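## Task

Place the printed block inside the open drawer and then push the drawer fully closed, keeping whatever it held before still in it. Cabinets must stay roughly in their original spots. The robot must not tip over or finish leaning, or the task fails. Anything that stays in place only because the robot is holding it does not count.

## Robot and tools

Robot: a Hello Robot Stretch 3 with a single arm. It has a two-wheel differential base (0.33 m long, 0.34 m wide), a lift on a mast, and a telescoping arm that reaches out to the robot's RIGHT. The base cannot move sideways, so the gripper is moved forward or back by driving the base. On-the-spot turns pivot about the point between the drive wheels, 0.05 m behind the front edge. With the arm retracted and the wrist folded, the turning sweep has a radius of 0.28 m. An unfolded, level gripper reaches beyond that circle. Occasionally a loose object may get a brief shove from outside.

Frames: the base frame has its origin on the floor between the drive wheels, x forward, y left, z up. hand_pose is reported in this frame, at the fingertip contact point. The odometry frame is the base frame where the scene started. Heading is positive to the left and runs from -3.142 to 3.142.

execute_actions takes one argument, actions: a list run in order. An empty list returns the current state and images. Each action may contain "robot", "steps" (1 to 450 control steps at 30 per second) and "until". {"steps": n} alone just waits. "robot" is one of three things: a single command, a list of up to 8 commands run one after another (with {"pause_s": s} entries allowed, s at most 15), or {"stop": true}, which brakes everything and clears the queue. A command can hold:
- base: exactly one key. translate_m is a straight-line offset in metres from where the base is when the command starts, forward positive, |value| at most 1. rotate_rad is an offset turn in radians, counter-clockwise (left) positive, |value| at most 3.2.
- joints: absolute targets by name. lift_m is arm height, 0 to 1.1. arm_m is extension, 0 to 0.52. wrist_yaw_rad runs -1.345 to 4.42: 0 points along the arm, positive swings toward the front, and 3.0 folds over the base. wrist_pitch_rad runs -1.57 to 0.451, with 0 level and negative pointing the tips down. wrist_roll_rad runs -2.911 to 2.911. gripper_m runs -0.089 to 0.179, where higher is wider. The real fingertip gap is 0.007 m smaller when nearly closed and 0.025 m smaller when wide open, and it is 0 below 0.007. head_pan_rad runs -3.953 to 1.73, where positive is left and -1.57 looks along the arm. head_tilt_rad runs -1.53 to 0.419, where negative is down. Any joint left out keeps its previous target.
- contact_limits: {"arm_m": effort%} sets a 1 to 100 threshold at which the arm halts. This lasts until the arm's next command.
A new command takes over immediately and discards the rest of any older queue. An out-of-range value rejects the whole call.

"until" ends an action early. {"robot": {"status": "ended"}} becomes true once nothing reads moving and no queue is running. Fields can also be compared using [op, value], with op one of =, !=, <, <=, >, >=. You can also test base_status, the lift_m_status family, refusals, queue and queue_left. {"any": {"status": "ended"}} fires when the first motion ends.

Result lines: base_status shows progress, for example translate_m +0.12 of +0.30. joint_goals, joint_status and measured_speeds are reported per joint. refusals, queue (idle/running/done/dropped/stopped) and queue_left are also given. The status words are moving, done (within tolerance), off_target (came to rest short and may still be pushing), contact_stop (the lift or arm hit something and went slack), time_out, stopped, not_commanded and torque_fault (a wrist servo turned off for 10 s and the joint is limp). Lines starting with refused:, dropped: or replaced: explain failures, counting from 0. on_its_own reports goals the robot changed itself, slack joints, unusual rest efforts, and tilt that has shifted by 3 degrees or more. base_tilt is in degrees, with forward and right positive. motor_effort is in percent, and its peak is shown in brackets. lidar_m gives 12 sectors of 30 degrees each, counter-clockwise from straight ahead, at 0.17 m height. wrist_depth_mm and head_depth_mm are 7x7 grids of median depth.

Cameras: head_camera and nav_camera move with the head pan and tilt, and wrist_camera is on the gripper. zoom_image takes a camera name and a region [x0, y0, x1, y1] in pixels, at most 504x504, to get a closer look.

finished_scene takes scene (the number of the current scene) and ends that scene for good. Before calling it, wait until every motion has ended.

Speed: the base drives fast only when the arm is stowed (lift_m below 0.30, arm_m below 0.03, wrist_yaw_rad above 2.54). Otherwise it is limited to 0.10 m/s.

Gripping: to grasp, command gripper_m below the object's width. To let go, command at least 0.02 above the value where the fingers first touched. Neither the reading nor done confirms a grasp. Squeezing too hard triggers a stall guard, and the object can slip.

To avoid self-collision, fold or unfold the wrist only with lift_m between 0.32 and 0.95, wrist_pitch_rad at -0.4 and roll near 0. Once folded, the lift may go down to 0.25. If yaw is below -0.4, keep pitch at -0.5 or lower.

Things to avoid: pushing with the arm against something that does not give while the gripper is above about 0.45 m can tip the robot, especially on a second push after a contact_stop. Raising the contact limit makes this more likely. Do not drive while gripping, hooking or pushing something fixed. Snagging on furniture, most of all when reversing, can also tip it. If tilt appears, undo the last move in small steps and pull the gripper free. If it stays tipped, lower lift_m to about 0.2. The wrist and head have no contact stop, so avoid hard pushes that cause torque faults. Also avoid drops, slams, knocking items over and shoving cabinets.

Each tool is called after ">>>" by a JSON object that holds its "method" and its "body".

## Session

>>> {"method": "execute_actions", "body": {"actions": []}}

Scene clock: 0.00 s.
robot.base_odometry: x=+0.000 y=+0.000 heading=+0.000 (m, m, rad; robot's odometry frame)
robot.turned_by_wheels: +0.000 (rad since the last result)
robot.turned_by_imu: +0.000 (rad since the last result)
robot.base_tilt: forward=+1.1 right=-0.5 (deg)
robot.lidar_m: 2.16 1.96 1.40 1.43 2.14 2.05 2.12 1.97 1.71 1.35 2.61 2.24
robot.head_depth_mm: 2349 2610 2630 2674 2684 2692 2113 / 2324 2744 2789 2825 2369 2199 2092 / 2349 2935 2997 3050 2337 2301 2086 / 2336 3168 3208 3272 3263 2983 2094 / 2309 2925 2962 2993 3034 2865 2123 / 2307 2571 2585 2619 2622 2634 2097 / 2195 2294 2304 2315 2325 2349 2119
robot.base_status: not_commanded
robot.joint_positions: lift_m=+0.396 arm_m=+0.000 wrist_yaw_rad=+2.846 wrist_pitch_rad=-0.649 wrist_roll_rad=+0.000 gripper_m=+0.037 head_pan_rad=-0.001 head_tilt_rad=-0.022
robot.joint_goals: lift_m=+0.396 arm_m=+0.000 wrist_yaw_rad=+2.846 wrist_pitch_rad=-0.649 wrist_roll_rad=+0.000 gripper_m=+0.037 head_pan_rad=-0.001 head_tilt_rad=-0.022
robot.joint_status: lift_m=not_commanded arm_m=not_commanded wrist_yaw_rad=not_commanded wrist_pitch_rad=not_commanded wrist_roll_rad=not_commanded gripper_m=not_commanded head_pan_rad=not_commanded head_tilt_rad=not_commanded
robot.measured_speeds: translate_m=+0.000 rotate_rad=+0.000 lift_m=+0.000 arm_m=+0.000 wrist_yaw_rad=+0.000 wrist_pitch_rad=+0.000 wrist_roll_rad=+0.000 head_pan_rad=+0.000 head_tilt_rad=+0.000
robot: refusals=0 queue=idle queue_left=0
robot.motor_effort: left_wheel=+0 right_wheel=+0 lift_m=+34 arm_m=+0 wrist_yaw_rad=+0 wrist_pitch_rad=+7 wrist_roll_rad=+0 gripper_m=+0 head_pan_rad=+1 head_tilt_rad=+2 (%)
robot.hand_pose: x=+0.0340 y=+0.0367 z=+0.3609 quat_wxyz=(+0.322, +0.696, +0.125, +0.630) (m; robot's base frame)
robot.wrist_depth_mm: - - - - - - - / - - - - - - - / - 940 918 860 862 834 810 / - 756 751 734 711 696 685 / 668 - 634 629 637 599 591 / 578 544 - 550 - 515 520 / 501 513 - 490 475 472 459
pictures: head_camera (sideways: a quarter turn clockwise sets it upright), nav_camera (sideways: a quarter turn counterclockwise sets it upright), wrist_camera
Images, in order (width x height): head_camera 896x504, nav_camera 672x504, wrist_camera 644x364.

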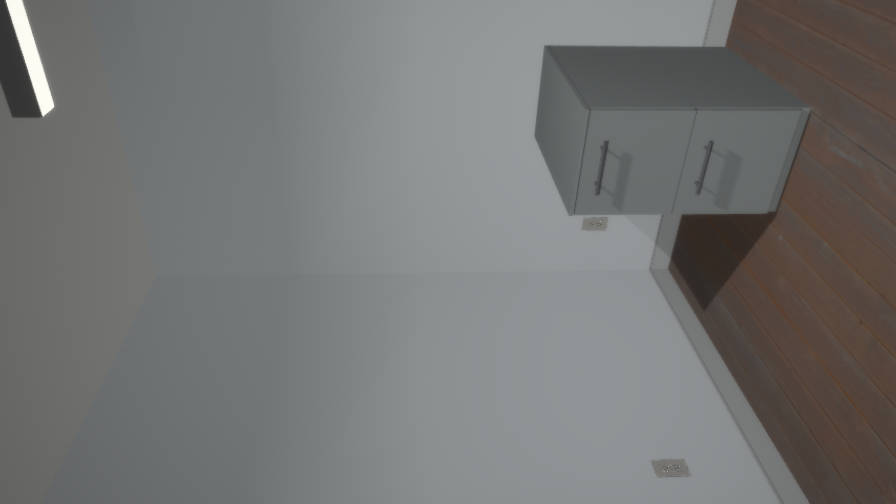

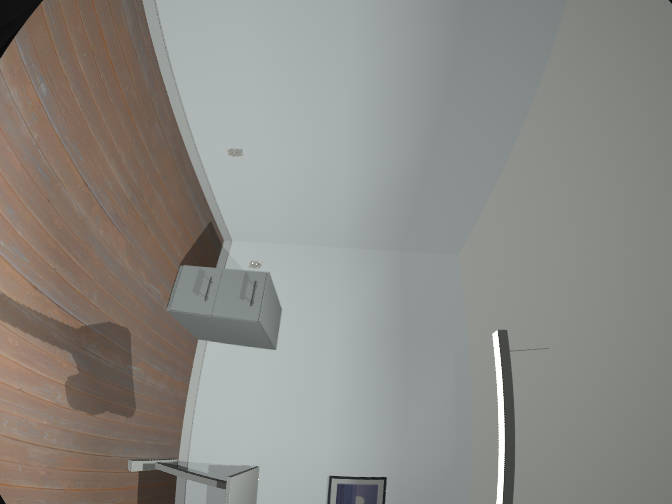

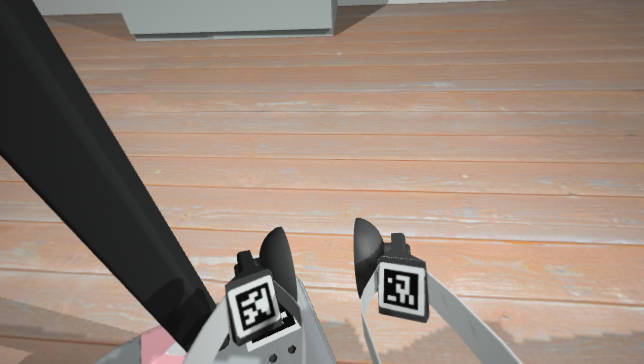

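>>> {"method": "execute_actions", "body": {"actions": [{"robot":{"joints":{"head_pan_rad":-1.3,"head_tilt_rad":-0.5}},"steps":450,"until":{"robot":{"status":"ended"}}}]}}

>>> {"method": "execute_actions", "body": {"actions": [{"robot":{"joints":{"head_pan_rad":-2.9}},"steps":450,"until":{"robot":{"status":"ended"}}}]}}

Scene clock: 1.33 s.
robot.base_odometry: x=+0.000 y=+0.000 heading=+0.000 (m, m, rad; robot's odometry frame)
robot.turned_by_wheels: +0.000 (rad since the last result)
robot.turned_by_imu: +0.000 (rad since the last result)
robot.base_tilt: forward=+1.1 right=-0.4 (deg)
robot.lidar_m: 2.15 1.96 1.40 1.43 2.14 2.05 2.11 1.96 1.71 1.35 2.61 2.24
robot.head_depth_mm: 1882 2013 2159 1462 1754 1543 1302 / 2031 2189 2404 1463 1913 1547 1302 / 2242 2442 2682 2505 1924 1552 1305 / 2487 2683 3000 2557 1938 1563 1323 / 2773 2877 3244 2562 1948 1568 1316 / 2687 2821 3195 2601 1974 1583 1330 / 2532 2642 2882 2634 1980 1590 1332
robot.base_status: not_commanded
robot.joint_positions: lift_m=+0.396 arm_m=+0.000 wrist_yaw_rad=+2.846 wrist_pitch_rad=-0.649 wrist_roll_rad=+0.000 gripper_m=+0.037 head_pan_rad=-1.293 head_tilt_rad=-0.494
robot.joint_goals: lift_m=+0.396 arm_m=+0.000 wrist_yaw_rad=+2.846 wrist_pitch_rad=-0.649 wrist_roll_rad=+0.000 gripper_m=+0.037 head_pan_rad=-1.300 head_tilt_rad=-0.500
robot.joint_status: lift_m=not_commanded arm_m=not_commanded wrist_yaw_rad=not_commanded wrist_pitch_rad=not_commanded wrist_roll_rad=not_commanded gripper_m=not_commanded head_pan_rad=done head_tilt_rad=done
robot.measured_speeds: translate_m=+0.000 rotate_rad=+0.000 lift_m=+0.000 arm_m=+0.000 wrist_yaw_rad=+0.000 wrist_pitch_rad=+0.000 wrist_roll_rad=+0.000 head_pan_rad=+0.000 head_tilt_rad=+0.000
robot: refusals=0 queue=done queue_left=0
robot.motor_effort: left_wheel=+1(1) right_wheel=+0(0) lift_m=+33(35) arm_m=+0(1) wrist_yaw_rad=+0(0) wrist_pitch_rad=+7(7) wrist_roll_rad=+0(0) gripper_m=+1(1) head_pan_rad=-2(45) head_tilt_rad=-2(27) (%)
robot.hand_pose: x=+0.0340 y=+0.0367 z=+0.3609 quat_wxyz=(+0.322, +0.696, +0.125, +0.630) (m; robot's base frame)
robot.wrist_depth_mm: - - - - - - - / - - - - - - - / - 934 901 892 859 821 798 / - 773 749 737 717 692 678 / 658 - 644 633 609 601 592 / 567 547 - 551 - 527 522 / 512 515 - 493 469 470 457
pictures: head_camera (sideways: a quarter turn clockwise sets it upright), nav_camera (sideways: a quarter turn counterclockwise sets it upright), wrist_camera
camera_calibration (this result's frames):
head_camera: T_world_to_cam=[[-0.126541, 0.529445, -0.838854, 1.11776], [0.93698, 0.341424, 0.0741476, -0.0979528], [0.325662, -0.776606, -0.539284, 0.667521], [0, 0, 0, 1]] pos_world=[0.0158357, -0.0399466, 1.30488]
nav_camera: T_world_to_cam=[[0.198392, -0.448038, 0.871724, -1.09774], [-0.927417, -0.373542, 0.0190785, 0.0310238], [0.317078, -0.812236, -0.489626, 0.594519], [0, 0, 0, 1]] pos_world=[0.0580454, 0.00265121, 1.24742]
wrist_camera: T_world_to_cam=[[0.919714, -0.391059, -0.0346263, -0.00830189], [-0.298213, -0.638533, -0.709468, 0.327734], [0.255334, 0.662834, -0.703886, 0.384059], [0, 0, 0, 1]] pos_world=[0.00730631, -0.0485453, 0.502564]
Images, in order (width x height): head_camera 896x504, nav_camera 672x504, wrist_camera 644x364.

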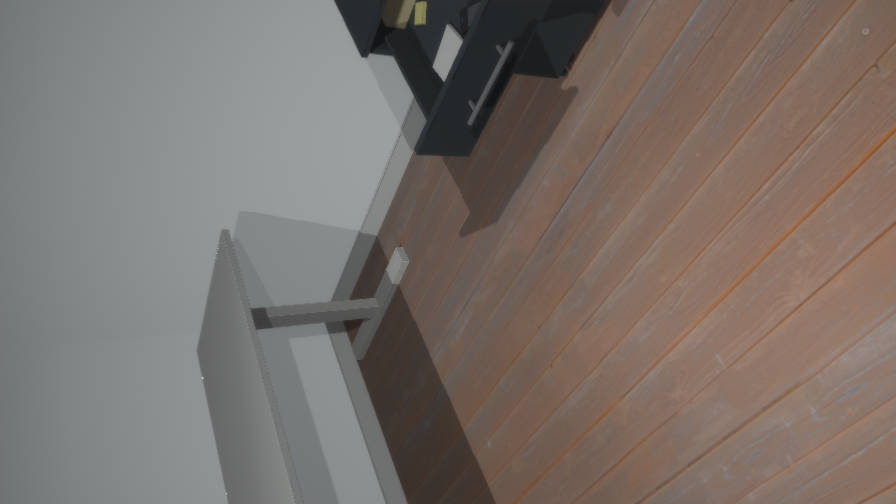

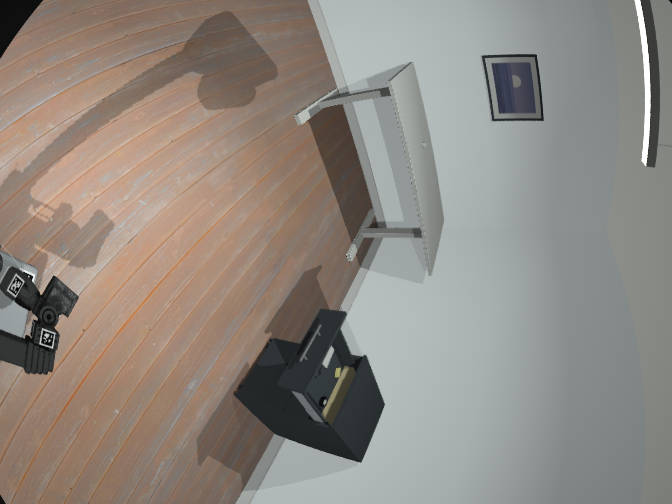

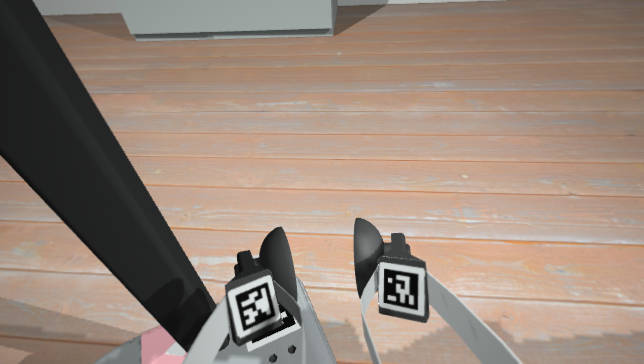

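Scene clock: 2.70 s.
robot.base_odometry: x=+0.000 y=+0.000 heading=+0.000 (m, m, rad; robot's odometry frame)
robot.turned_by_wheels: +0.000 (rad since the last result)
robot.turned_by_imu: +0.000 (rad since the last result)
robot.base_tilt: forward=+1.1 right=-0.5 (deg)
robot.lidar_m: 2.15 1.96 1.40 1.43 2.14 2.05 2.11 1.96 1.70 1.35 2.61 2.24
robot.head_depth_mm: 2027 2171 2347 2432 1898 1537 1302 / 2189 2372 2571 2521 1911 1539 1306 / 2375 2569 2868 2541 1925 1552 1306 / 2262 2467 2683 2556 1936 1569 1313 / 2082 2244 2437 2504 1962 1581 1323 / 1910 2062 2217 2376 1955 1585 1327 / 1784 1901 2035 2203 1983 1587 1334
robot.base_status: not_commanded
robot.joint_positions: lift_m=+0.396 arm_m=+0.000 wrist_yaw_rad=+2.846 wrist_pitch_rad=-0.649 wrist_roll_rad=+0.000 gripper_m=+0.037 head_pan_rad=-2.893 head_tilt_rad=-0.494
robot.joint_goals: lift_m=+0.396 arm_m=+0.000 wrist_yaw_rad=+2.846 wrist_pitch_rad=-0.649 wrist_roll_rad=+0.000 gripper_m=+0.037 head_pan_rad=-2.900 head_tilt_rad=-0.500
robot.joint_status: lift_m=not_commanded arm_m=not_commanded wrist_yaw_rad=not_commanded wrist_pitch_rad=not_commanded wrist_roll_rad=not_commanded gripper_m=not_commanded head_pan_rad=done head_tilt_rad=done
robot.measured_speeds: translate_m=+0.000 rotate_rad=+0.000 lift_m=+0.000 arm_m=+0.000 wrist_yaw_rad=+0.000 wrist_pitch_rad=+0.000 wrist_roll_rad=+0.000 head_pan_rad=+0.000 head_tilt_rad=+0.000
robot: refusals=0 queue=done queue_left=0
robot.motor_effort: left_wheel=+0(1) right_wheel=+0(0) lift_m=+34(34) arm_m=+0(0) wrist_yaw_rad=-1(0) wrist_pitch_rad=+7(7) wrist_roll_rad=+0(0) gripper_m=+0(0) head_pan_rad=-3(44) head_tilt_rad=-2(2) (%)
robot.hand_pose: x=+0.0340 y=+0.0367 z=+0.3609 quat_wxyz=(+0.322, +0.696, +0.125, +0.630) (m; robot's base frame)
robot.wrist_depth_mm: - - - - - - - / - - - - - - - / - 938 902 882 867 841 814 / - 772 748 742 714 700 681 / 657 - 647 613 640 602 593 / 577 547 - 545 - 521 513 / 503 508 - 485 475 467 462
pictures: head_camera (sideways: a quarter turn clockwise sets it upright), nav_camera (sideways: a quarter turn counterclockwise sets it upright), wrist_camera
camera_calibration (this result's frames):
head_camera: T_world_to_cam=[[0.533152, 0.11109, -0.838694, 1.11353], [0.313901, -0.946554, 0.0741685, -0.0941791], [-0.78563, -0.30281, -0.539529, 0.674619], [0, 0, 0, 1]] pos_world=[-0.0341146, -0.00856543, 1.30487]
nav_camera: T_world_to_cam=[[-0.453887, -0.185289, 0.871581, -1.09357], [-0.346311, 0.937926, 0.0190478, 0.027519], [-0.821009, -0.293193, -0.489881, 0.601793], [0, 0, 0, 1]] pos_world=[0.00724896, -0.0519967, 1.24742]
wrist_camera: T_world_to_cam=[[0.919714, -0.391059, -0.0346263, -0.00830189], [-0.298213, -0.638533, -0.709468, 0.327734], [0.255334, 0.662834, -0.703886, 0.384059], [0, 0, 0, 1]] pos_world=[0.00730634, -0.0485453, 0.502564]
Images, in order (width x height): head_camera 896x504, nav_camera 672x504, wrist_camera 644x364.

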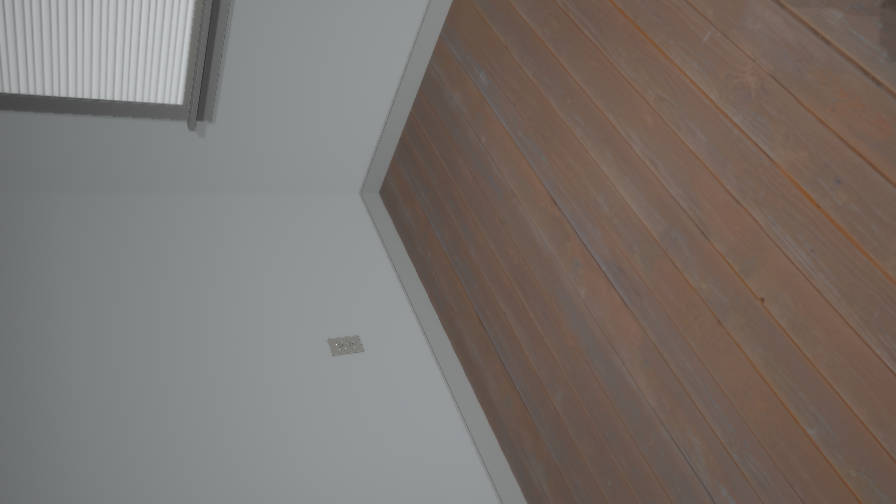

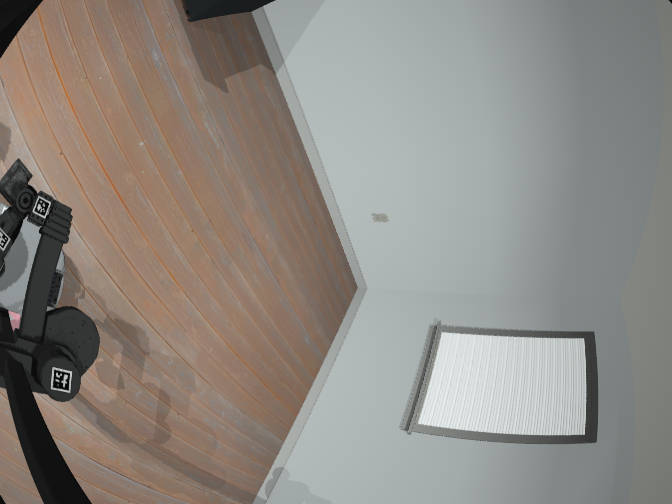

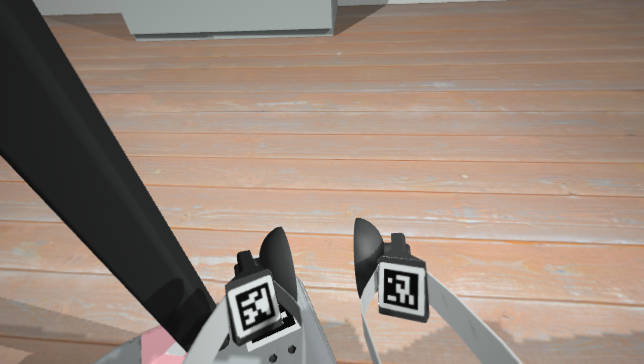

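>>> {"method": "execute_actions", "body": {"actions": [{"robot":[{"joints":{"head_pan_rad":-0.2,"head_tilt_rad":-0.5,"wrist_pitch_rad":-0.4,"wrist_yaw_rad":3.0,"lift_m":0.28},"base":{"rotate_rad":-0.75}},{"base":{"translate_m":1.0}}],"steps":450,"until":{"robot":{"status":"ended"}}}]}}

Scene clock: 10.23 s.
robot.base_odometry: x=+0.732 y=-0.682 heading=-0.750 (m, m, rad; robot's odometry frame)
robot.turned_by_wheels: -0.750 (rad since the last result)
robot.turned_by_imu: -0.738 (rad since the last result)
robot.base_tilt: forward=+1.1 right=-0.6 (deg)
robot.lidar_m: 1.25 1.73 1.46 2.11 2.03 1.94 3.00 2.99 1.88 1.06 1.64 1.86
robot.head_depth_mm: 1807 1996 1578 2303 1892 1537 1296 / 1741 1912 1597 2213 1910 1544 1305 / 1670 1831 1615 1296 1916 1549 1309 / 1613 1748 1634 1239 1928 1563 1308 / 1548 1678 1652 1198 1949 1566 1330 / 1494 1619 1666 1154 1845 1585 1327 / 1429 1559 1638 1269 1967 1586 1330
robot.base_status: done (translate_m +1.0000 of +1.0000)
robot.joint_positions: lift_m=+0.281 arm_m=+0.000 wrist_yaw_rad=+2.999 wrist_pitch_rad=-0.420 wrist_roll_rad=+0.000 gripper_m=+0.037 head_pan_rad=-0.207 head_tilt_rad=-0.495
robot.joint_goals: lift_m=+0.280 arm_m=+0.000 wrist_yaw_rad=+3.000 wrist_pitch_rad=-0.400 wrist_roll_rad=+0.000 gripper_m=+0.037 head_pan_rad=-0.200 head_tilt_rad=-0.500
robot.joint_status: lift_m=done arm_m=not_commanded wrist_yaw_rad=done wrist_pitch_rad=done wrist_roll_rad=not_commanded gripper_m=not_commanded head_pan_rad=done head_tilt_rad=done
robot.measured_speeds: translate_m=+0.000 rotate_rad=+0.000 lift_m=+0.000 arm_m=+0.000 wrist_yaw_rad=+0.000 wrist_pitch_rad=+0.000 wrist_roll_rad=+0.000 head_pan_rad=+0.000 head_tilt_rad=+0.000
robot: refusals=0 queue=done queue_left=0
robot.motor_effort: left_wheel=+1(12) right_wheel=-2(8) lift_m=+20(36) arm_m=+0(0) wrist_yaw_rad=+1(1) wrist_pitch_rad=+12(12) wrist_roll_rad=+0(0) gripper_m=+1(1) head_pan_rad=+4(41) head_tilt_rad=-1(4) (%)
robot.hand_pose: x=+0.0107 y=+0.0773 z=+0.2927 quat_wxyz=(+0.197, +0.700, +0.098, +0.679) (m; robot's base frame)
robot.wrist_depth_mm: - - - - - - - / - - - - - - - / - - - - - - 972 / 922 - 870 822 787 748 718 / 709 693 680 642 628 583 583 / 574 556 - 531 - 491 485 / 481 480 - - 437 421 418
pictures: head_camera (sideways: a quarter turn clockwise sets it upright), nav_camera (sideways: a quarter turn counterclockwise sets it upright), wrist_camera
camera_calibration (this result's frames):
head_camera: T_world_to_cam=[[-0.528443, 0.135123, -0.838147, 1.11929], [0.134902, 0.988074, 0.0742399, -0.0931801], [0.838183, -0.0738362, -0.540369, 0.665806], [0, 0, 0, 1]] pos_world=[0.0459821, -0.0100125, 1.30483]
nav_camera: T_world_to_cam=[[0.489967, -0.0336137, 0.871093, -1.09869], [-0.101912, -0.994613, 0.0189426, 0.0261651], [0.865764, -0.0980557, -0.490753, 0.592638], [0, 0, 0, 1]] pos_world=[0.0279041, 0.0472047, 1.24741]
wrist_camera: T_world_to_cam=[[0.970088, -0.235781, -0.0577584, 0.0209069], [-0.17187, -0.499077, -0.849343, 0.327125], [0.171433, 0.833864, -0.524672, 0.250391], [0, 0, 0, 1]] pos_world=[-0.00698376, -0.0406025, 0.410422]
Images, in order (width x height): head_camera 896x504, nav_camera 672x504, wrist_camera 644x364.

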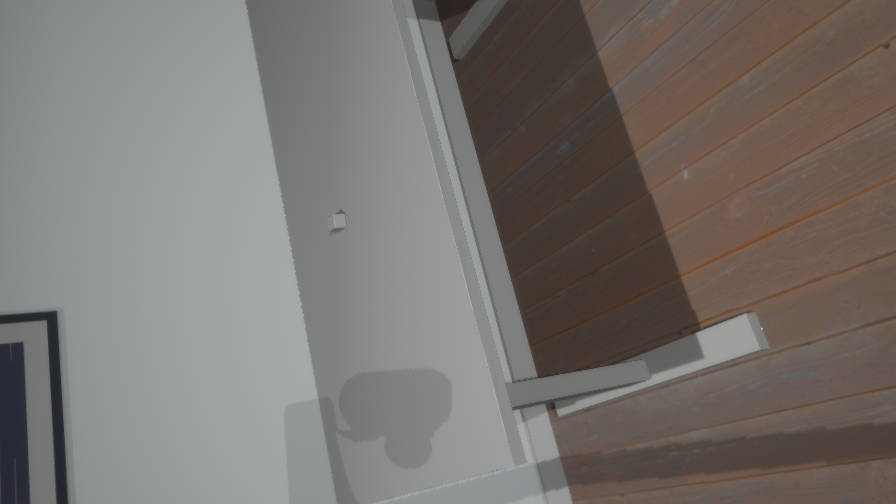

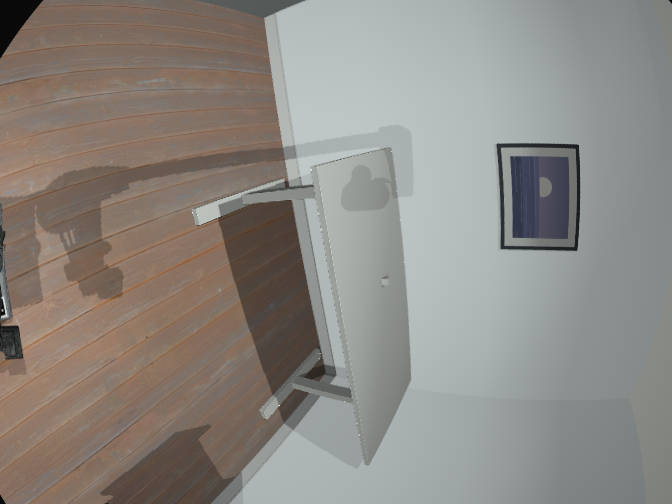

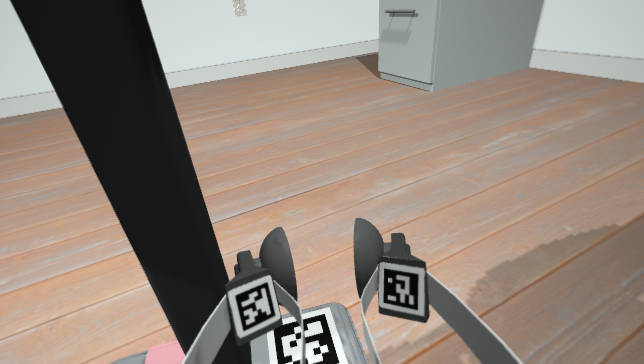

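>>> {"method": "execute_actions", "body": {"actions": [{"robot":[{"base":{"rotate_rad":-0.15}},{"base":{"translate_m":0.62}},{"base":{"rotate_rad":1.62},"joints":{"head_pan_rad":-1.65,"head_tilt_rad":-0.7}},{"joints":{"lift_m":0.93,"gripper_m":0.13}},{"joints":{"wrist_yaw_rad":0,"arm_m":0.15}}],"steps":450,"until":{"robot":{"status":"ended"}}},{"steps":300,"until":{"robot":{"status":"ended"}}}]}}

Scene clock: 26.77 s.
robot.base_odometry: x=+1.117 y=-1.167 heading=+0.720 (m, m, rad; robot's odometry frame)
robot.turned_by_wheels: +1.470 (rad since the last result)
robot.turned_by_imu: +1.443 (rad since the last result)
robot.base_tilt: forward=+1.2 right=-0.6 (deg)
robot.lidar_m: 1.35 2.35 2.48 3.58 3.38 1.08 1.22 1.41 1.32 1.17 0.69 1.29
robot.head_depth_mm: 1226 1330 - - 725 1350 1173 / 1179 1295 - - 697 1356 1183 / 1128 1245 1165 - 686 1331 1188 / 1087 1223 1122 829 706 1291 1195 / 1049 1179 1090 863 711 646 1205 / 1017 1130 1096 867 717 625 1190 / 982 1088 1111 874 723 616 1195
robot.base_status: done (rotate_rad +1.6199 of +1.6200)
robot.joint_positions: lift_m=+0.929 arm_m=+0.150 wrist_yaw_rad=+0.002 wrist_pitch_rad=-0.420 wrist_roll_rad=+0.000 gripper_m=+0.130 head_pan_rad=-1.643 head_tilt_rad=-0.692
robot.joint_goals: lift_m=+0.930 arm_m=+0.150 wrist_yaw_rad=+0.000 wrist_pitch_rad=-0.400 wrist_roll_rad=+0.000 gripper_m=+0.130 head_pan_rad=-1.650 head_tilt_rad=-0.700
robot.joint_status: lift_m=done arm_m=done wrist_yaw_rad=done wrist_pitch_rad=done wrist_roll_rad=not_commanded gripper_m=done head_pan_rad=done head_tilt_rad=done
robot.measured_speeds: translate_m=+0.000 rotate_rad=+0.000 lift_m=+0.000 arm_m=+0.000 wrist_yaw_rad=+0.000 wrist_pitch_rad=+0.000 wrist_roll_rad=+0.000 head_pan_rad=+0.000 head_tilt_rad=+0.000
robot: refusals=0 queue=done queue_left=0
robot.motor_effort: left_wheel=-2(11) right_wheel=+3(13) lift_m=+47(51) arm_m=+4(4) wrist_yaw_rad=-2(3) wrist_pitch_rad=+12(12) wrist_roll_rad=+0(0) gripper_m=+1(100) head_pan_rad=-3(42) head_tilt_rad=-3(18) (%)
robot.hand_pose: x=-0.0210 y=-0.5189 z=+0.9418 quat_wxyz=(+0.692, +0.148, -0.691, -0.147) (m; robot's base frame)
robot.wrist_depth_mm: 592 645 704 781 928 - - / 609 682 746 848 984 - - / 653 718 819 888 888 844 801 / 688 716 713 673 646 625 606 / 578 575 541 532 519 513 480 / 469 478 452 435 421 - 409 / 391 - 377 369 362 353 347
pictures: head_camera (sideways: a quarter turn clockwise sets it upright), nav_camera (sideways: a quarter turn counterclockwise sets it upright), wrist_camera
camera_calibration (this result's frames):
head_camera: T_world_to_cam=[[0.0740111, 0.694835, -0.715351, 0.955546], [0.996092, -0.0168354, 0.0867043, -0.11464], [0.048202, -0.718972, -0.693366, 0.869652], [0, 0, 0, 1]] pos_world=[0.00155207, -0.0406216, 1.29648]
nav_camera: T_world_to_cam=[[0.0208646, -0.650631, 0.759108, -0.949828], [-0.999411, -0.0342675, -0.00190112, 0.0587782], [0.0272496, -0.758621, -0.650962, 0.806181], [0, 0, 0, 1]] pos_world=[0.0565933, -0.00438707, 1.24593]
wrist_camera: T_world_to_cam=[[-0.994011, 0.0927489, -0.0577985, 0.0778394], [0.0977661, 0.518363, -0.849554, 1.10919], [-0.0488345, -0.850116, -0.524326, 0.214772], [0, 0, 0, 1]] pos_world=[-0.0205802, -0.399604, 1.05943]
Images, in order (width x height): head_camera 896x504, nav_camera 672x504, wrist_camera 644x364.

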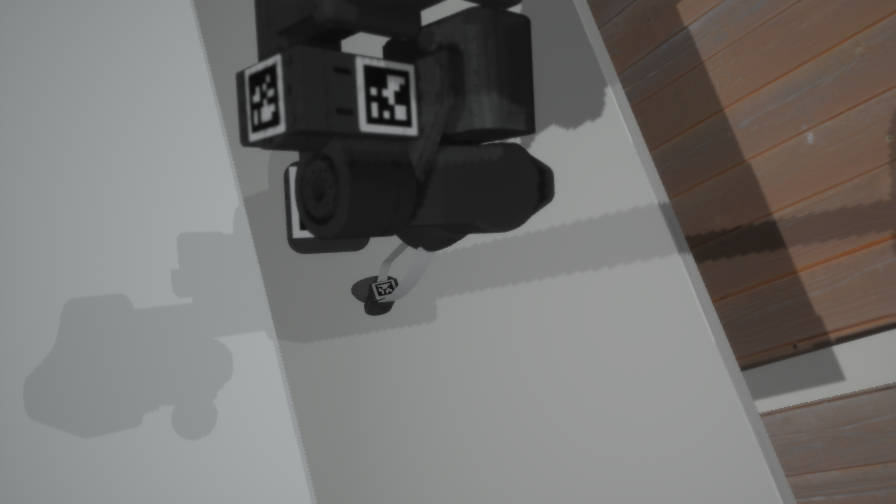

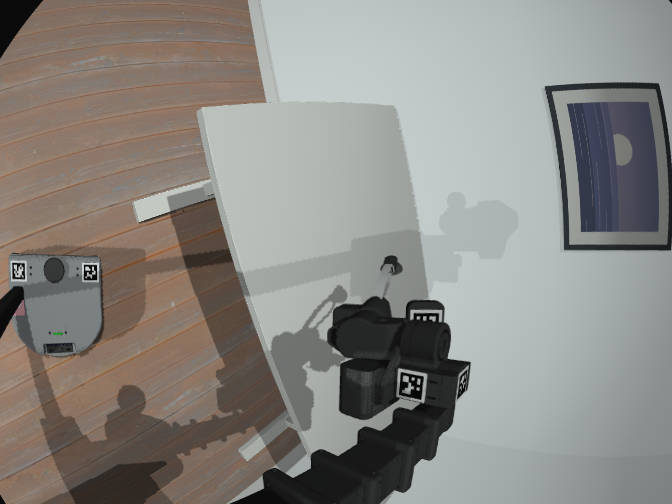

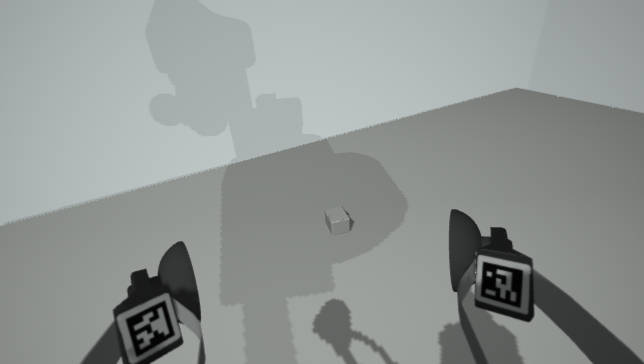

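>>> {"method": "execute_actions", "body": {"actions": [{"robot":{"base":{"translate_m":-0.04},"joints":{"lift_m":0.75,"arm_m":0.37}},"steps":450,"until":{"robot":{"status":"ended"}}}]}}

Scene clock: 29.57 s.
robot.base_odometry: x=+1.087 y=-1.194 heading=+0.720 (m, m, rad; robot's odometry frame)
robot.turned_by_wheels: +0.000 (rad since the last result)
robot.turned_by_imu: +0.000 (rad since the last result)
robot.base_tilt: forward=+1.1 right=-0.4 (deg)
robot.lidar_m: 1.39 2.39 2.50 3.57 3.28 1.05 1.20 1.37 1.30 1.19 0.70 1.30
robot.head_depth_mm: 1246 1342 1035 833 - - 1159 / 1192 1302 1086 - 727 1352 1185 / 1143 1269 1105 781 701 1363 1186 / 1105 1243 1111 826 706 1318 1196 / 1063 1193 1087 861 712 650 1207 / 1026 1144 1098 866 717 636 1196 / 992 1106 1109 874 722 618 1221
robot.base_status: done (translate_m -0.0400 of -0.0400)
robot.joint_positions: lift_m=+0.751 arm_m=+0.370 wrist_yaw_rad=+0.001 wrist_pitch_rad=-0.420 wrist_roll_rad=+0.000 gripper_m=+0.130 head_pan_rad=-1.643 head_tilt_rad=-0.692
robot.joint_goals: lift_m=+0.750 arm_m=+0.370 wrist_yaw_rad=+0.000 wrist_pitch_rad=-0.400 wrist_roll_rad=+0.000 gripper_m=+0.130 head_pan_rad=-1.650 head_tilt_rad=-0.700
robot.joint_status: lift_m=done arm_m=done wrist_yaw_rad=done wrist_pitch_rad=done wrist_roll_rad=not_commanded gripper_m=done head_pan_rad=done head_tilt_rad=done
robot.measured_speeds: translate_m=+0.000 rotate_rad=+0.000 lift_m=+0.000 arm_m=+0.000 wrist_yaw_rad=+0.000 wrist_pitch_rad=+0.000 wrist_roll_rad=+0.000 head_pan_rad=+0.000 head_tilt_rad=+0.000
robot: refusals=0 queue=done queue_left=0
robot.motor_effort: left_wheel=-2(8) right_wheel=+3(4) lift_m=+20(47) arm_m=+3(4) wrist_yaw_rad=+0(2) wrist_pitch_rad=+12(12) wrist_roll_rad=+0(0) gripper_m=+0(2) head_pan_rad=-3(3) head_tilt_rad=-3(3) (%)
robot.hand_pose: x=-0.0213 y=-0.7389 z=+0.7628 quat_wxyz=(+0.692, +0.148, -0.691, -0.147) (m; robot's base frame)
robot.wrist_depth_mm: 454 483 545 616 715 795 854 / 468 517 588 641 652 611 557 / 499 517 466 444 422 396 379 / 367 348 332 320 309 296 285 / 278 271 260 242 243 244 229 / 225 226 211 208 202 - 193 / 190 - 180 175 172 167 165
pictures: head_camera (sideways: a quarter turn clockwise sets it upright), nav_camera (sideways: a quarter turn counterclockwise sets it upright), wrist_camera
camera_calibration (this result's frames):
head_camera: T_world_to_cam=[[0.0740274, 0.694833, -0.715351, 0.955546], [0.996091, -0.0168589, 0.0867043, -0.11464], [0.048185, -0.718973, -0.693365, 0.869652], [0, 0, 0, 1]] pos_world=[0.00155111, -0.0406215, 1.29648]
nav_camera: T_world_to_cam=[[0.0208493, -0.650631, 0.759108, -0.949828], [-0.999412, -0.0342439, -0.00190109, 0.0587782], [0.0272317, -0.758621, -0.650962, 0.806181], [0, 0, 0, 1]] pos_world=[0.0565932, -0.00438828, 1.24593]
wrist_camera: T_world_to_cam=[[-0.993866, 0.0942785, -0.0578093, 0.0887007], [0.0985672, 0.518114, -0.849613, 1.07114], [-0.0501485, -0.8501, -0.524228, -0.0661921], [0, 0, 0, 1]] pos_world=[-0.0207423, -0.619606, 0.880485]
Images, in order (width x height): head_camera 896x504, nav_camera 672x504, wrist_camera 644x364.

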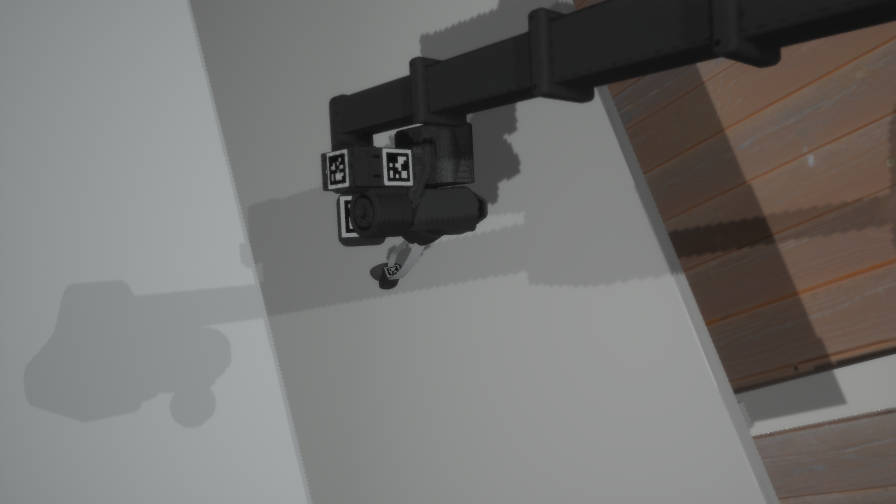

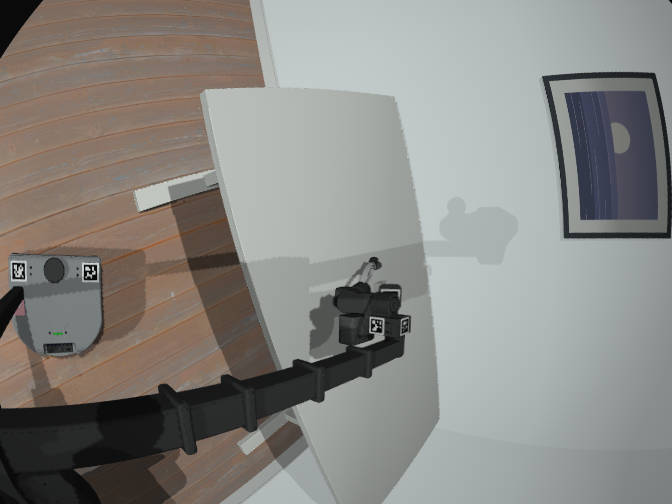

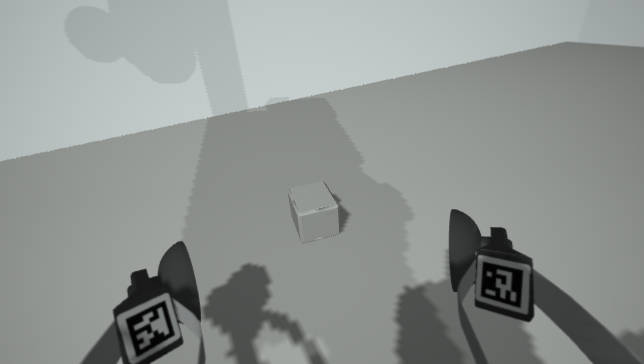

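>>> {"method": "execute_actions", "body": {"actions": [{"robot":{"joints":{"lift_m":0.722,"arm_m":0.452}},"steps":450,"until":{"robot":{"status":"ended"}}}]}}

>>> {"method": "execute_actions", "body": {"actions": [{"robot":[{"joints":{"gripper_m":0.0}},{"joints":{"lift_m":0.8,"head_pan_rad":-3.0}}],"steps":450,"until":{"robot":{"status":"ended"}}}]}}

Scene clock: 31.33 s.
robot.base_odometry: x=+1.087 y=-1.194 heading=+0.720 (m, m, rad; robot's odometry frame)
robot.turned_by_wheels: +0.000 (rad since the last result)
robot.turned_by_imu: +0.000 (rad since the last result)
robot.base_tilt: forward=+1.1 right=-0.4 (deg)
robot.lidar_m: 1.38 2.38 2.49 3.58 3.30 1.05 1.20 1.37 1.30 1.19 0.71 1.31
robot.head_depth_mm: 1235 1334 1043 831 745 - 1158 / 1192 1302 1092 - 716 1349 1178 / 1143 1280 1145 810 702 1354 1190 / 1099 1241 1115 831 707 1317 1197 / 1062 1184 1086 858 710 650 1202 / 1027 1141 1100 871 717 637 1192 / 994 1098 1109 876 723 617 1215
robot.base_status: done (translate_m -0.0400 of -0.0400)
robot.joint_positions: lift_m=+0.723 arm_m=+0.452 wrist_yaw_rad=+0.001 wrist_pitch_rad=-0.419 wrist_roll_rad=+0.000 gripper_m=+0.130 head_pan_rad=-1.643 head_tilt_rad=-0.692
robot.joint_goals: lift_m=+0.722 arm_m=+0.452 wrist_yaw_rad=+0.000 wrist_pitch_rad=-0.400 wrist_roll_rad=+0.000 gripper_m=+0.130 head_pan_rad=-1.650 head_tilt_rad=-0.700
robot.joint_status: lift_m=done arm_m=done wrist_yaw_rad=done wrist_pitch_rad=done wrist_roll_rad=not_commanded gripper_m=done head_pan_rad=done head_tilt_rad=done
robot.measured_speeds: translate_m=+0.000 rotate_rad=+0.000 lift_m=+0.000 arm_m=+0.000 wrist_yaw_rad=+0.000 wrist_pitch_rad=+0.000 wrist_roll_rad=+0.000 head_pan_rad=+0.000 head_tilt_rad=+0.000
robot: refusals=0 queue=done queue_left=0
robot.motor_effort: left_wheel=-3(3) right_wheel=+3(3) lift_m=+20(20) arm_m=+3(4) wrist_yaw_rad=-1(0) wrist_pitch_rad=+11(12) wrist_roll_rad=+1(0) gripper_m=+1(1) head_pan_rad=-3(5) head_tilt_rad=-3(3) (%)
robot.hand_pose: x=-0.0213 y=-0.8209 z=+0.7349 quat_wxyz=(+0.692, +0.148, -0.691, -0.147) (m; robot's base frame)
robot.wrist_depth_mm: 389 429 471 534 600 706 794 / 412 448 502 548 544 504 464 / 428 414 390 367 352 328 310 / 306 291 276 267 256 244 237 / 229 225 215 171 202 202 190 / 185 187 176 157 166 - 160 / 156 - 149 145 142 139 137
pictures: head_camera (sideways: a quarter turn clockwise sets it upright), nav_camera (sideways: a quarter turn counterclockwise sets it upright), wrist_camera
camera_calibration (this result's frames):
head_camera: T_world_to_cam=[[0.0740276, 0.694833, -0.715351, 0.955546], [0.996091, -0.0168591, 0.0867043, -0.11464], [0.0481848, -0.718973, -0.693365, 0.869652], [0, 0, 0, 1]] pos_world=[0.0015511, -0.0406215, 1.29648]
nav_camera: T_world_to_cam=[[0.0208491, -0.650631, 0.759108, -0.949828], [-0.999412, -0.0342436, -0.00190108, 0.0587782], [0.0272315, -0.758622, -0.650962, 0.806181], [0, 0, 0, 1]] pos_world=[0.0565932, -0.0043883, 1.24593]
wrist_camera: T_world_to_cam=[[-0.993866, 0.0942518, -0.0578566, 0.094838], [0.0985697, 0.51771, -0.849859, 1.08982], [-0.0501478, -0.850349, -0.523825, -0.151067], [0, 0, 0, 1]] pos_world=[-0.0207425, -0.701607, 0.852546]
Images, in order (width x height): head_camera 896x504, nav_camera 672x504, wrist_camera 644x364.

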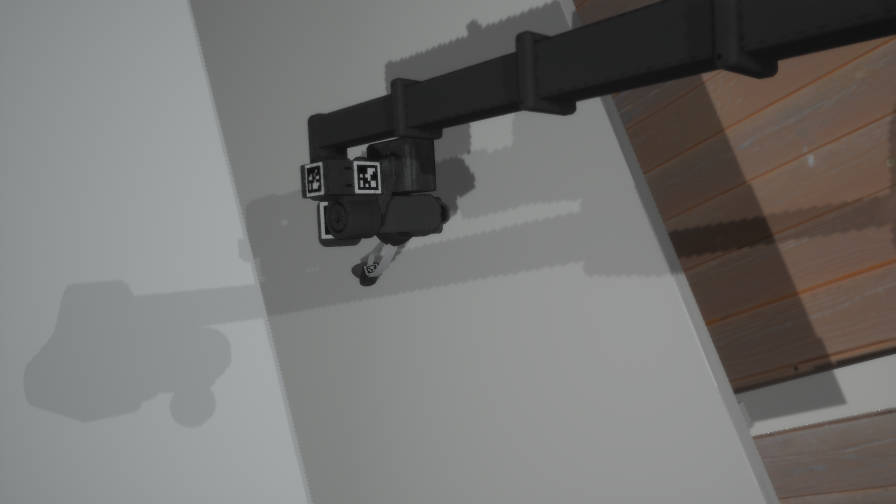

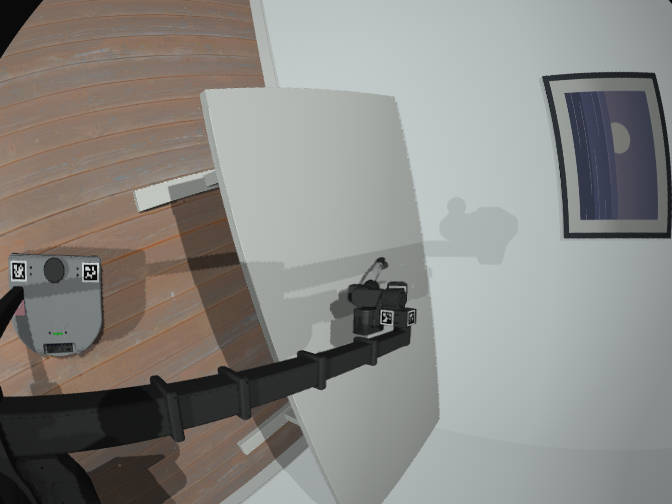

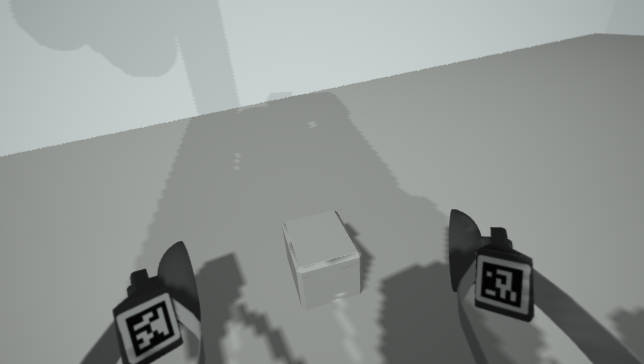

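Scene clock: 34.30 s.
robot.base_odometry: x=+1.087 y=-1.194 heading=+0.720 (m, m, rad; robot's odometry frame)
robot.turned_by_wheels: +0.000 (rad since the last result)
robot.turned_by_imu: +0.000 (rad since the last result)
robot.base_tilt: forward=+1.1 right=-0.5 (deg)
robot.lidar_m: 1.38 2.38 2.49 3.58 3.30 1.05 1.20 1.37 1.30 1.19 0.71 1.30
robot.head_depth_mm: 1273 1436 1629 1749 1637 - - / 1258 1418 1636 1842 1620 - 1203 / 1236 1397 1603 1821 1583 1362 1238 / 1216 1371 1571 1789 1598 1369 1238 / 1198 1353 1549 1789 1611 1380 1264 / 1189 1333 1513 1768 1638 1384 - / 1171 1307 1491 1721 1610 1396 -
robot.base_status: done (translate_m -0.0400 of -0.0400)
robot.joint_positions: lift_m=+0.799 arm_m=+0.452 wrist_yaw_rad=+0.001 wrist_pitch_rad=-0.415 wrist_roll_rad=+0.000 gripper_m=+0.001 head_pan_rad=-2.993 head_tilt_rad=-0.692
robot.joint_goals: lift_m=+0.800 arm_m=+0.452 wrist_yaw_rad=+0.000 wrist_pitch_rad=-0.400 wrist_roll_rad=+0.000 gripper_m=+0.000 head_pan_rad=-3.000 head_tilt_rad=-0.700
robot.joint_status: lift_m=done arm_m=done wrist_yaw_rad=done wrist_pitch_rad=done wrist_roll_rad=not_commanded gripper_m=done head_pan_rad=done head_tilt_rad=done
robot.measured_speeds: translate_m=+0.000 rotate_rad=+0.000 lift_m=+0.000 arm_m=+0.000 wrist_yaw_rad=+0.000 wrist_pitch_rad=+0.000 wrist_roll_rad=+0.000 head_pan_rad=+0.000 head_tilt_rad=+0.000
robot: refusals=0 queue=done queue_left=0
robot.motor_effort: left_wheel=-3(3) right_wheel=+3(3) lift_m=+47(49) arm_m=+3(3) wrist_yaw_rad=+0(0) wrist_pitch_rad=+9(11) wrist_roll_rad=+1(0) gripper_m=-17(100) head_pan_rad=-4(44) head_tilt_rad=-3(3) (%)
robot.hand_pose: x=-0.0214 y=-0.8215 z=+0.8129 quat_wxyz=(+0.692, +0.146, -0.692, -0.146) (m; robot's base frame)
robot.wrist_depth_mm: 392 427 472 537 604 691 829 / 411 453 495 579 653 738 738 / 436 473 538 587 543 523 493 / 455 484 439 419 406 389 376 / 365 355 342 171 328 310 300 / 295 288 282 149 - 257 250 / 245 241 228 230 224 221 215
pictures: head_camera (sideways: a quarter turn clockwise sets it upright), nav_camera (sideways: a quarter turn counterclockwise sets it upright), wrist_camera
camera_calibration (this result's frames):
head_camera: T_world_to_cam=[[0.694151, 0.0801748, -0.715351, 0.951763], [0.202027, -0.975534, 0.0867043, -0.109796], [-0.690898, -0.204706, -0.693365, 0.87416], [0, 0, 0, 1]] pos_world=[-0.03453, -0.00447147, 1.29648]
nav_camera: T_world_to_cam=[[-0.630215, -0.163046, 0.759108, -0.945856], [-0.252614, 0.967565, -0.0019011, 0.0542227], [-0.734176, -0.192959, -0.650962, 0.810826], [0, 0, 0, 1]] pos_world=[0.0128934, -0.0502261, 1.24593]
wrist_camera: T_world_to_cam=[[-0.993855, 0.0941011, -0.0582823, 0.0996], [0.0986285, 0.513866, -0.852182, 1.1551], [-0.050242, -0.852694, -0.519989, -0.115768], [0, 0, 0, 1]] pos_world=[-0.0207541, -0.701653, 0.929961]
Images, in order (width x height): head_camera 896x504, nav_camera 672x504, wrist_camera 644x364.

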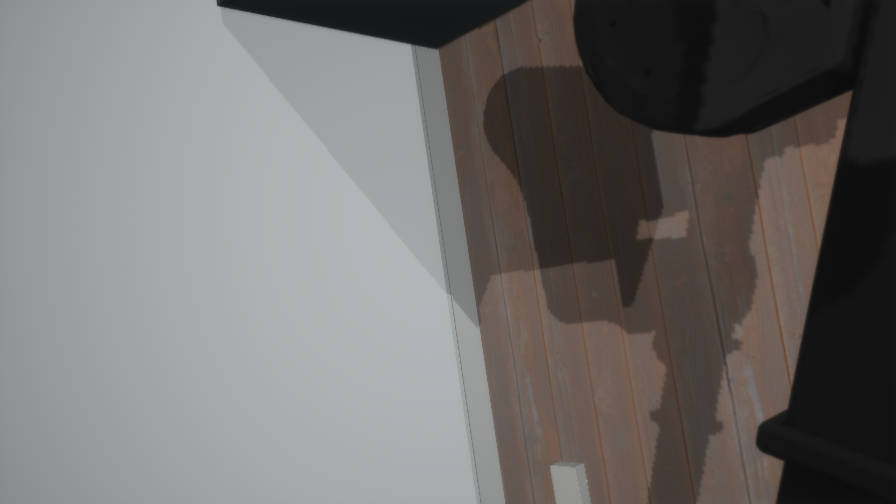

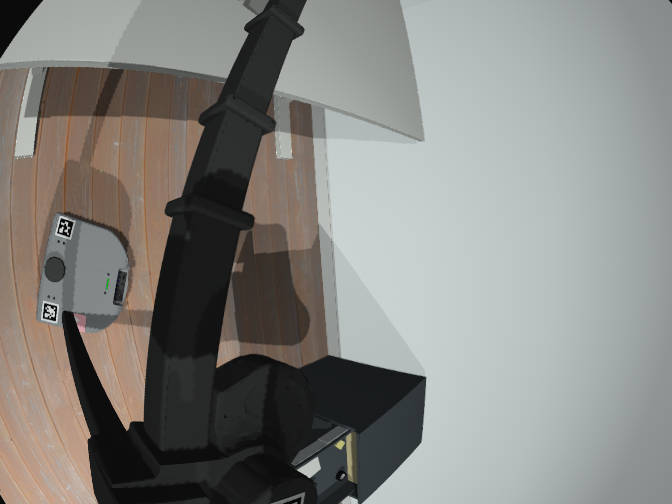

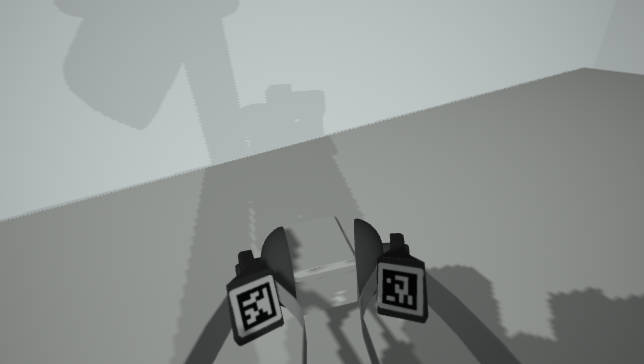

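>>> {"method": "execute_actions", "body": {"actions": [{"robot":[{"joints":{"arm_m":0.0,"head_pan_rad":-1.72,"head_tilt_rad":-0.95},"base":{"rotate_rad":-1.24}},{"base":{"translate_m":-0.78},"joints":{"wrist_pitch_rad":-1.0}}],"steps":450,"until":{"robot":{"status":"ended"}}}]}}

Scene clock: 48.17 s.
robot.base_odometry: x=+0.410 y=-0.806 heading=-0.520 (m, m, rad; robot's odometry frame)
robot.turned_by_wheels: -1.240 (rad since the last result)
robot.turned_by_imu: -1.226 (rad since the last result)
robot.base_tilt: forward=+1.2 right=-0.6 (deg)
robot.lidar_m: 1.47 1.85 1.80 2.37 2.32 2.91 2.79 2.00 0.82 0.79 1.43 1.85
robot.head_depth_mm: 1396 1633 1704 886 - - 1135 / 1315 1020 1011 857 - - - / 1206 1029 1039 871 - - - / 1221 1028 1043 893 1386 1237 1132 / 1237 1035 1059 938 1390 1248 1136 / 1304 1522 1737 1583 1405 1263 1147 / 1288 1501 1743 1593 1410 1266 1153
robot.base_status: done (translate_m -0.7800 of -0.7800)
robot.joint_positions: lift_m=+0.799 arm_m=+0.000 wrist_yaw_rad=+0.000 wrist_pitch_rad=-1.005 wrist_roll_rad=+0.000 gripper_m=+0.001 head_pan_rad=-1.727 head_tilt_rad=-0.939
robot.joint_goals: lift_m=+0.800 arm_m=+0.000 wrist_yaw_rad=+0.000 wrist_pitch_rad=-1.000 wrist_roll_rad=+0.000 gripper_m=+0.000 head_pan_rad=-1.720 head_tilt_rad=-0.950
robot.joint_status: lift_m=done arm_m=done wrist_yaw_rad=done wrist_pitch_rad=done wrist_roll_rad=not_commanded gripper_m=done head_pan_rad=done head_tilt_rad=done
robot.measured_speeds: translate_m=+0.000 rotate_rad=+0.000 lift_m=+0.000 arm_m=+0.000 wrist_yaw_rad=+0.000 wrist_pitch_rad=+0.000 wrist_roll_rad=+0.000 head_pan_rad=+0.000 head_tilt_rad=+0.000
robot: refusals=0 queue=done queue_left=0
robot.motor_effort: left_wheel=+3(9) right_wheel=-2(9) lift_m=+47(46) arm_m=-4(5) wrist_yaw_rad=+0(0) wrist_pitch_rad=+3(7) wrist_roll_rad=+0(1) gripper_m=-17(18) head_pan_rad=+4(44) head_tilt_rad=-5(23) (%)
robot.hand_pose: x=-0.0216 y=-0.2623 z=+0.7090 quat_wxyz=(+0.620, +0.341, -0.619, -0.341) (m; robot's base frame)
robot.wrist_depth_mm: - - 540 504 510 - - / - - 337 344 351 365 - / - - 390 390 402 - - / 998 967 973 983 964 959 991 / 903 909 891 169 900 901 899 / 826 850 837 150 - 826 816 / 796 782 769 782 781 772 764
pictures: head_camera (sideways: a quarter turn clockwise sets it upright), nav_camera (sideways: a quarter turn counterclockwise sets it upright), wrist_camera
camera_calibration (this result's frames):
head_camera: T_world_to_cam=[[0.155668, 0.837928, -0.52311, 0.704573], [0.987652, -0.122584, 0.0975492, -0.128678], [0.017614, -0.531836, -0.846664, 1.06917], [0, 0, 0, 1]] pos_world=[-0.00142295, -0.0375326, 1.28635]
nav_camera: T_world_to_cam=[[-0.0593299, -0.813888, 0.577984, -0.713321], [-0.998206, 0.0530082, -0.0278221, 0.0925124], [-0.00799378, -0.578598, -0.815574, 1.02047], [0, 0, 0, 1]] pos_world=[0.0581826, 0.00497231, 1.24713]
wrist_camera: T_world_to_cam=[[-0.993736, 0.111664, 0.00448083, 0.000783343], [0.0993462, 0.901056, -0.422171, 0.575899], [-0.0511788, -0.419081, -0.906505, 0.694782], [0, 0, 0, 1]] pos_world=[-0.0208768, -0.227834, 0.872948]
Images, in order (width x height): head_camera 896x504, nav_camera 672x504, wrist_camera 644x364.

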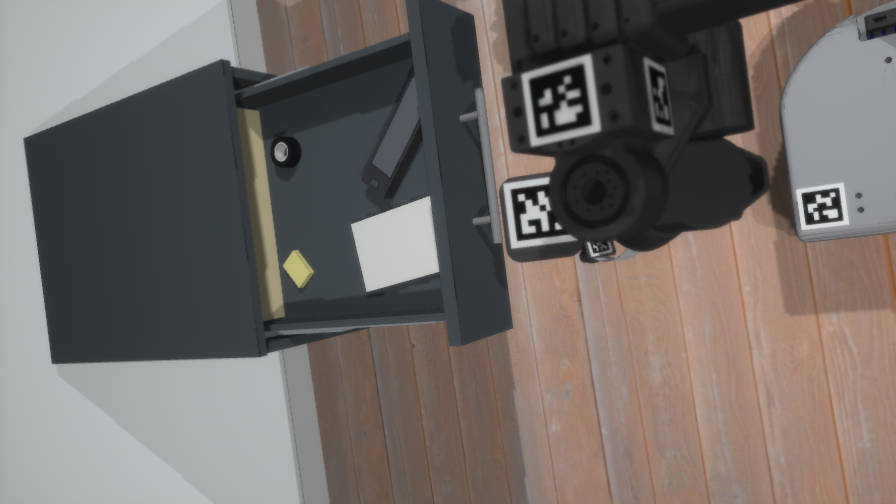

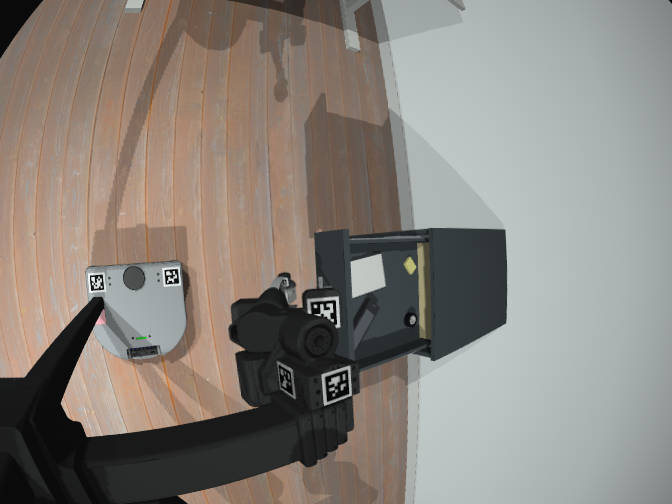

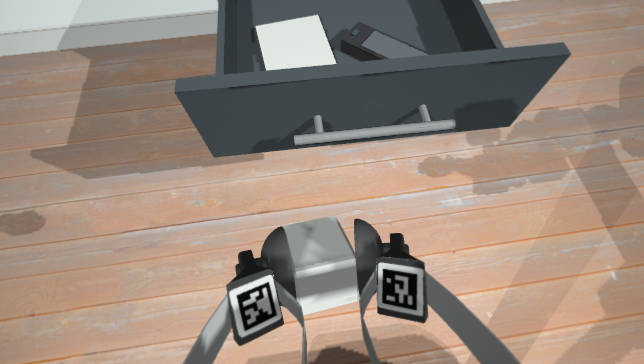

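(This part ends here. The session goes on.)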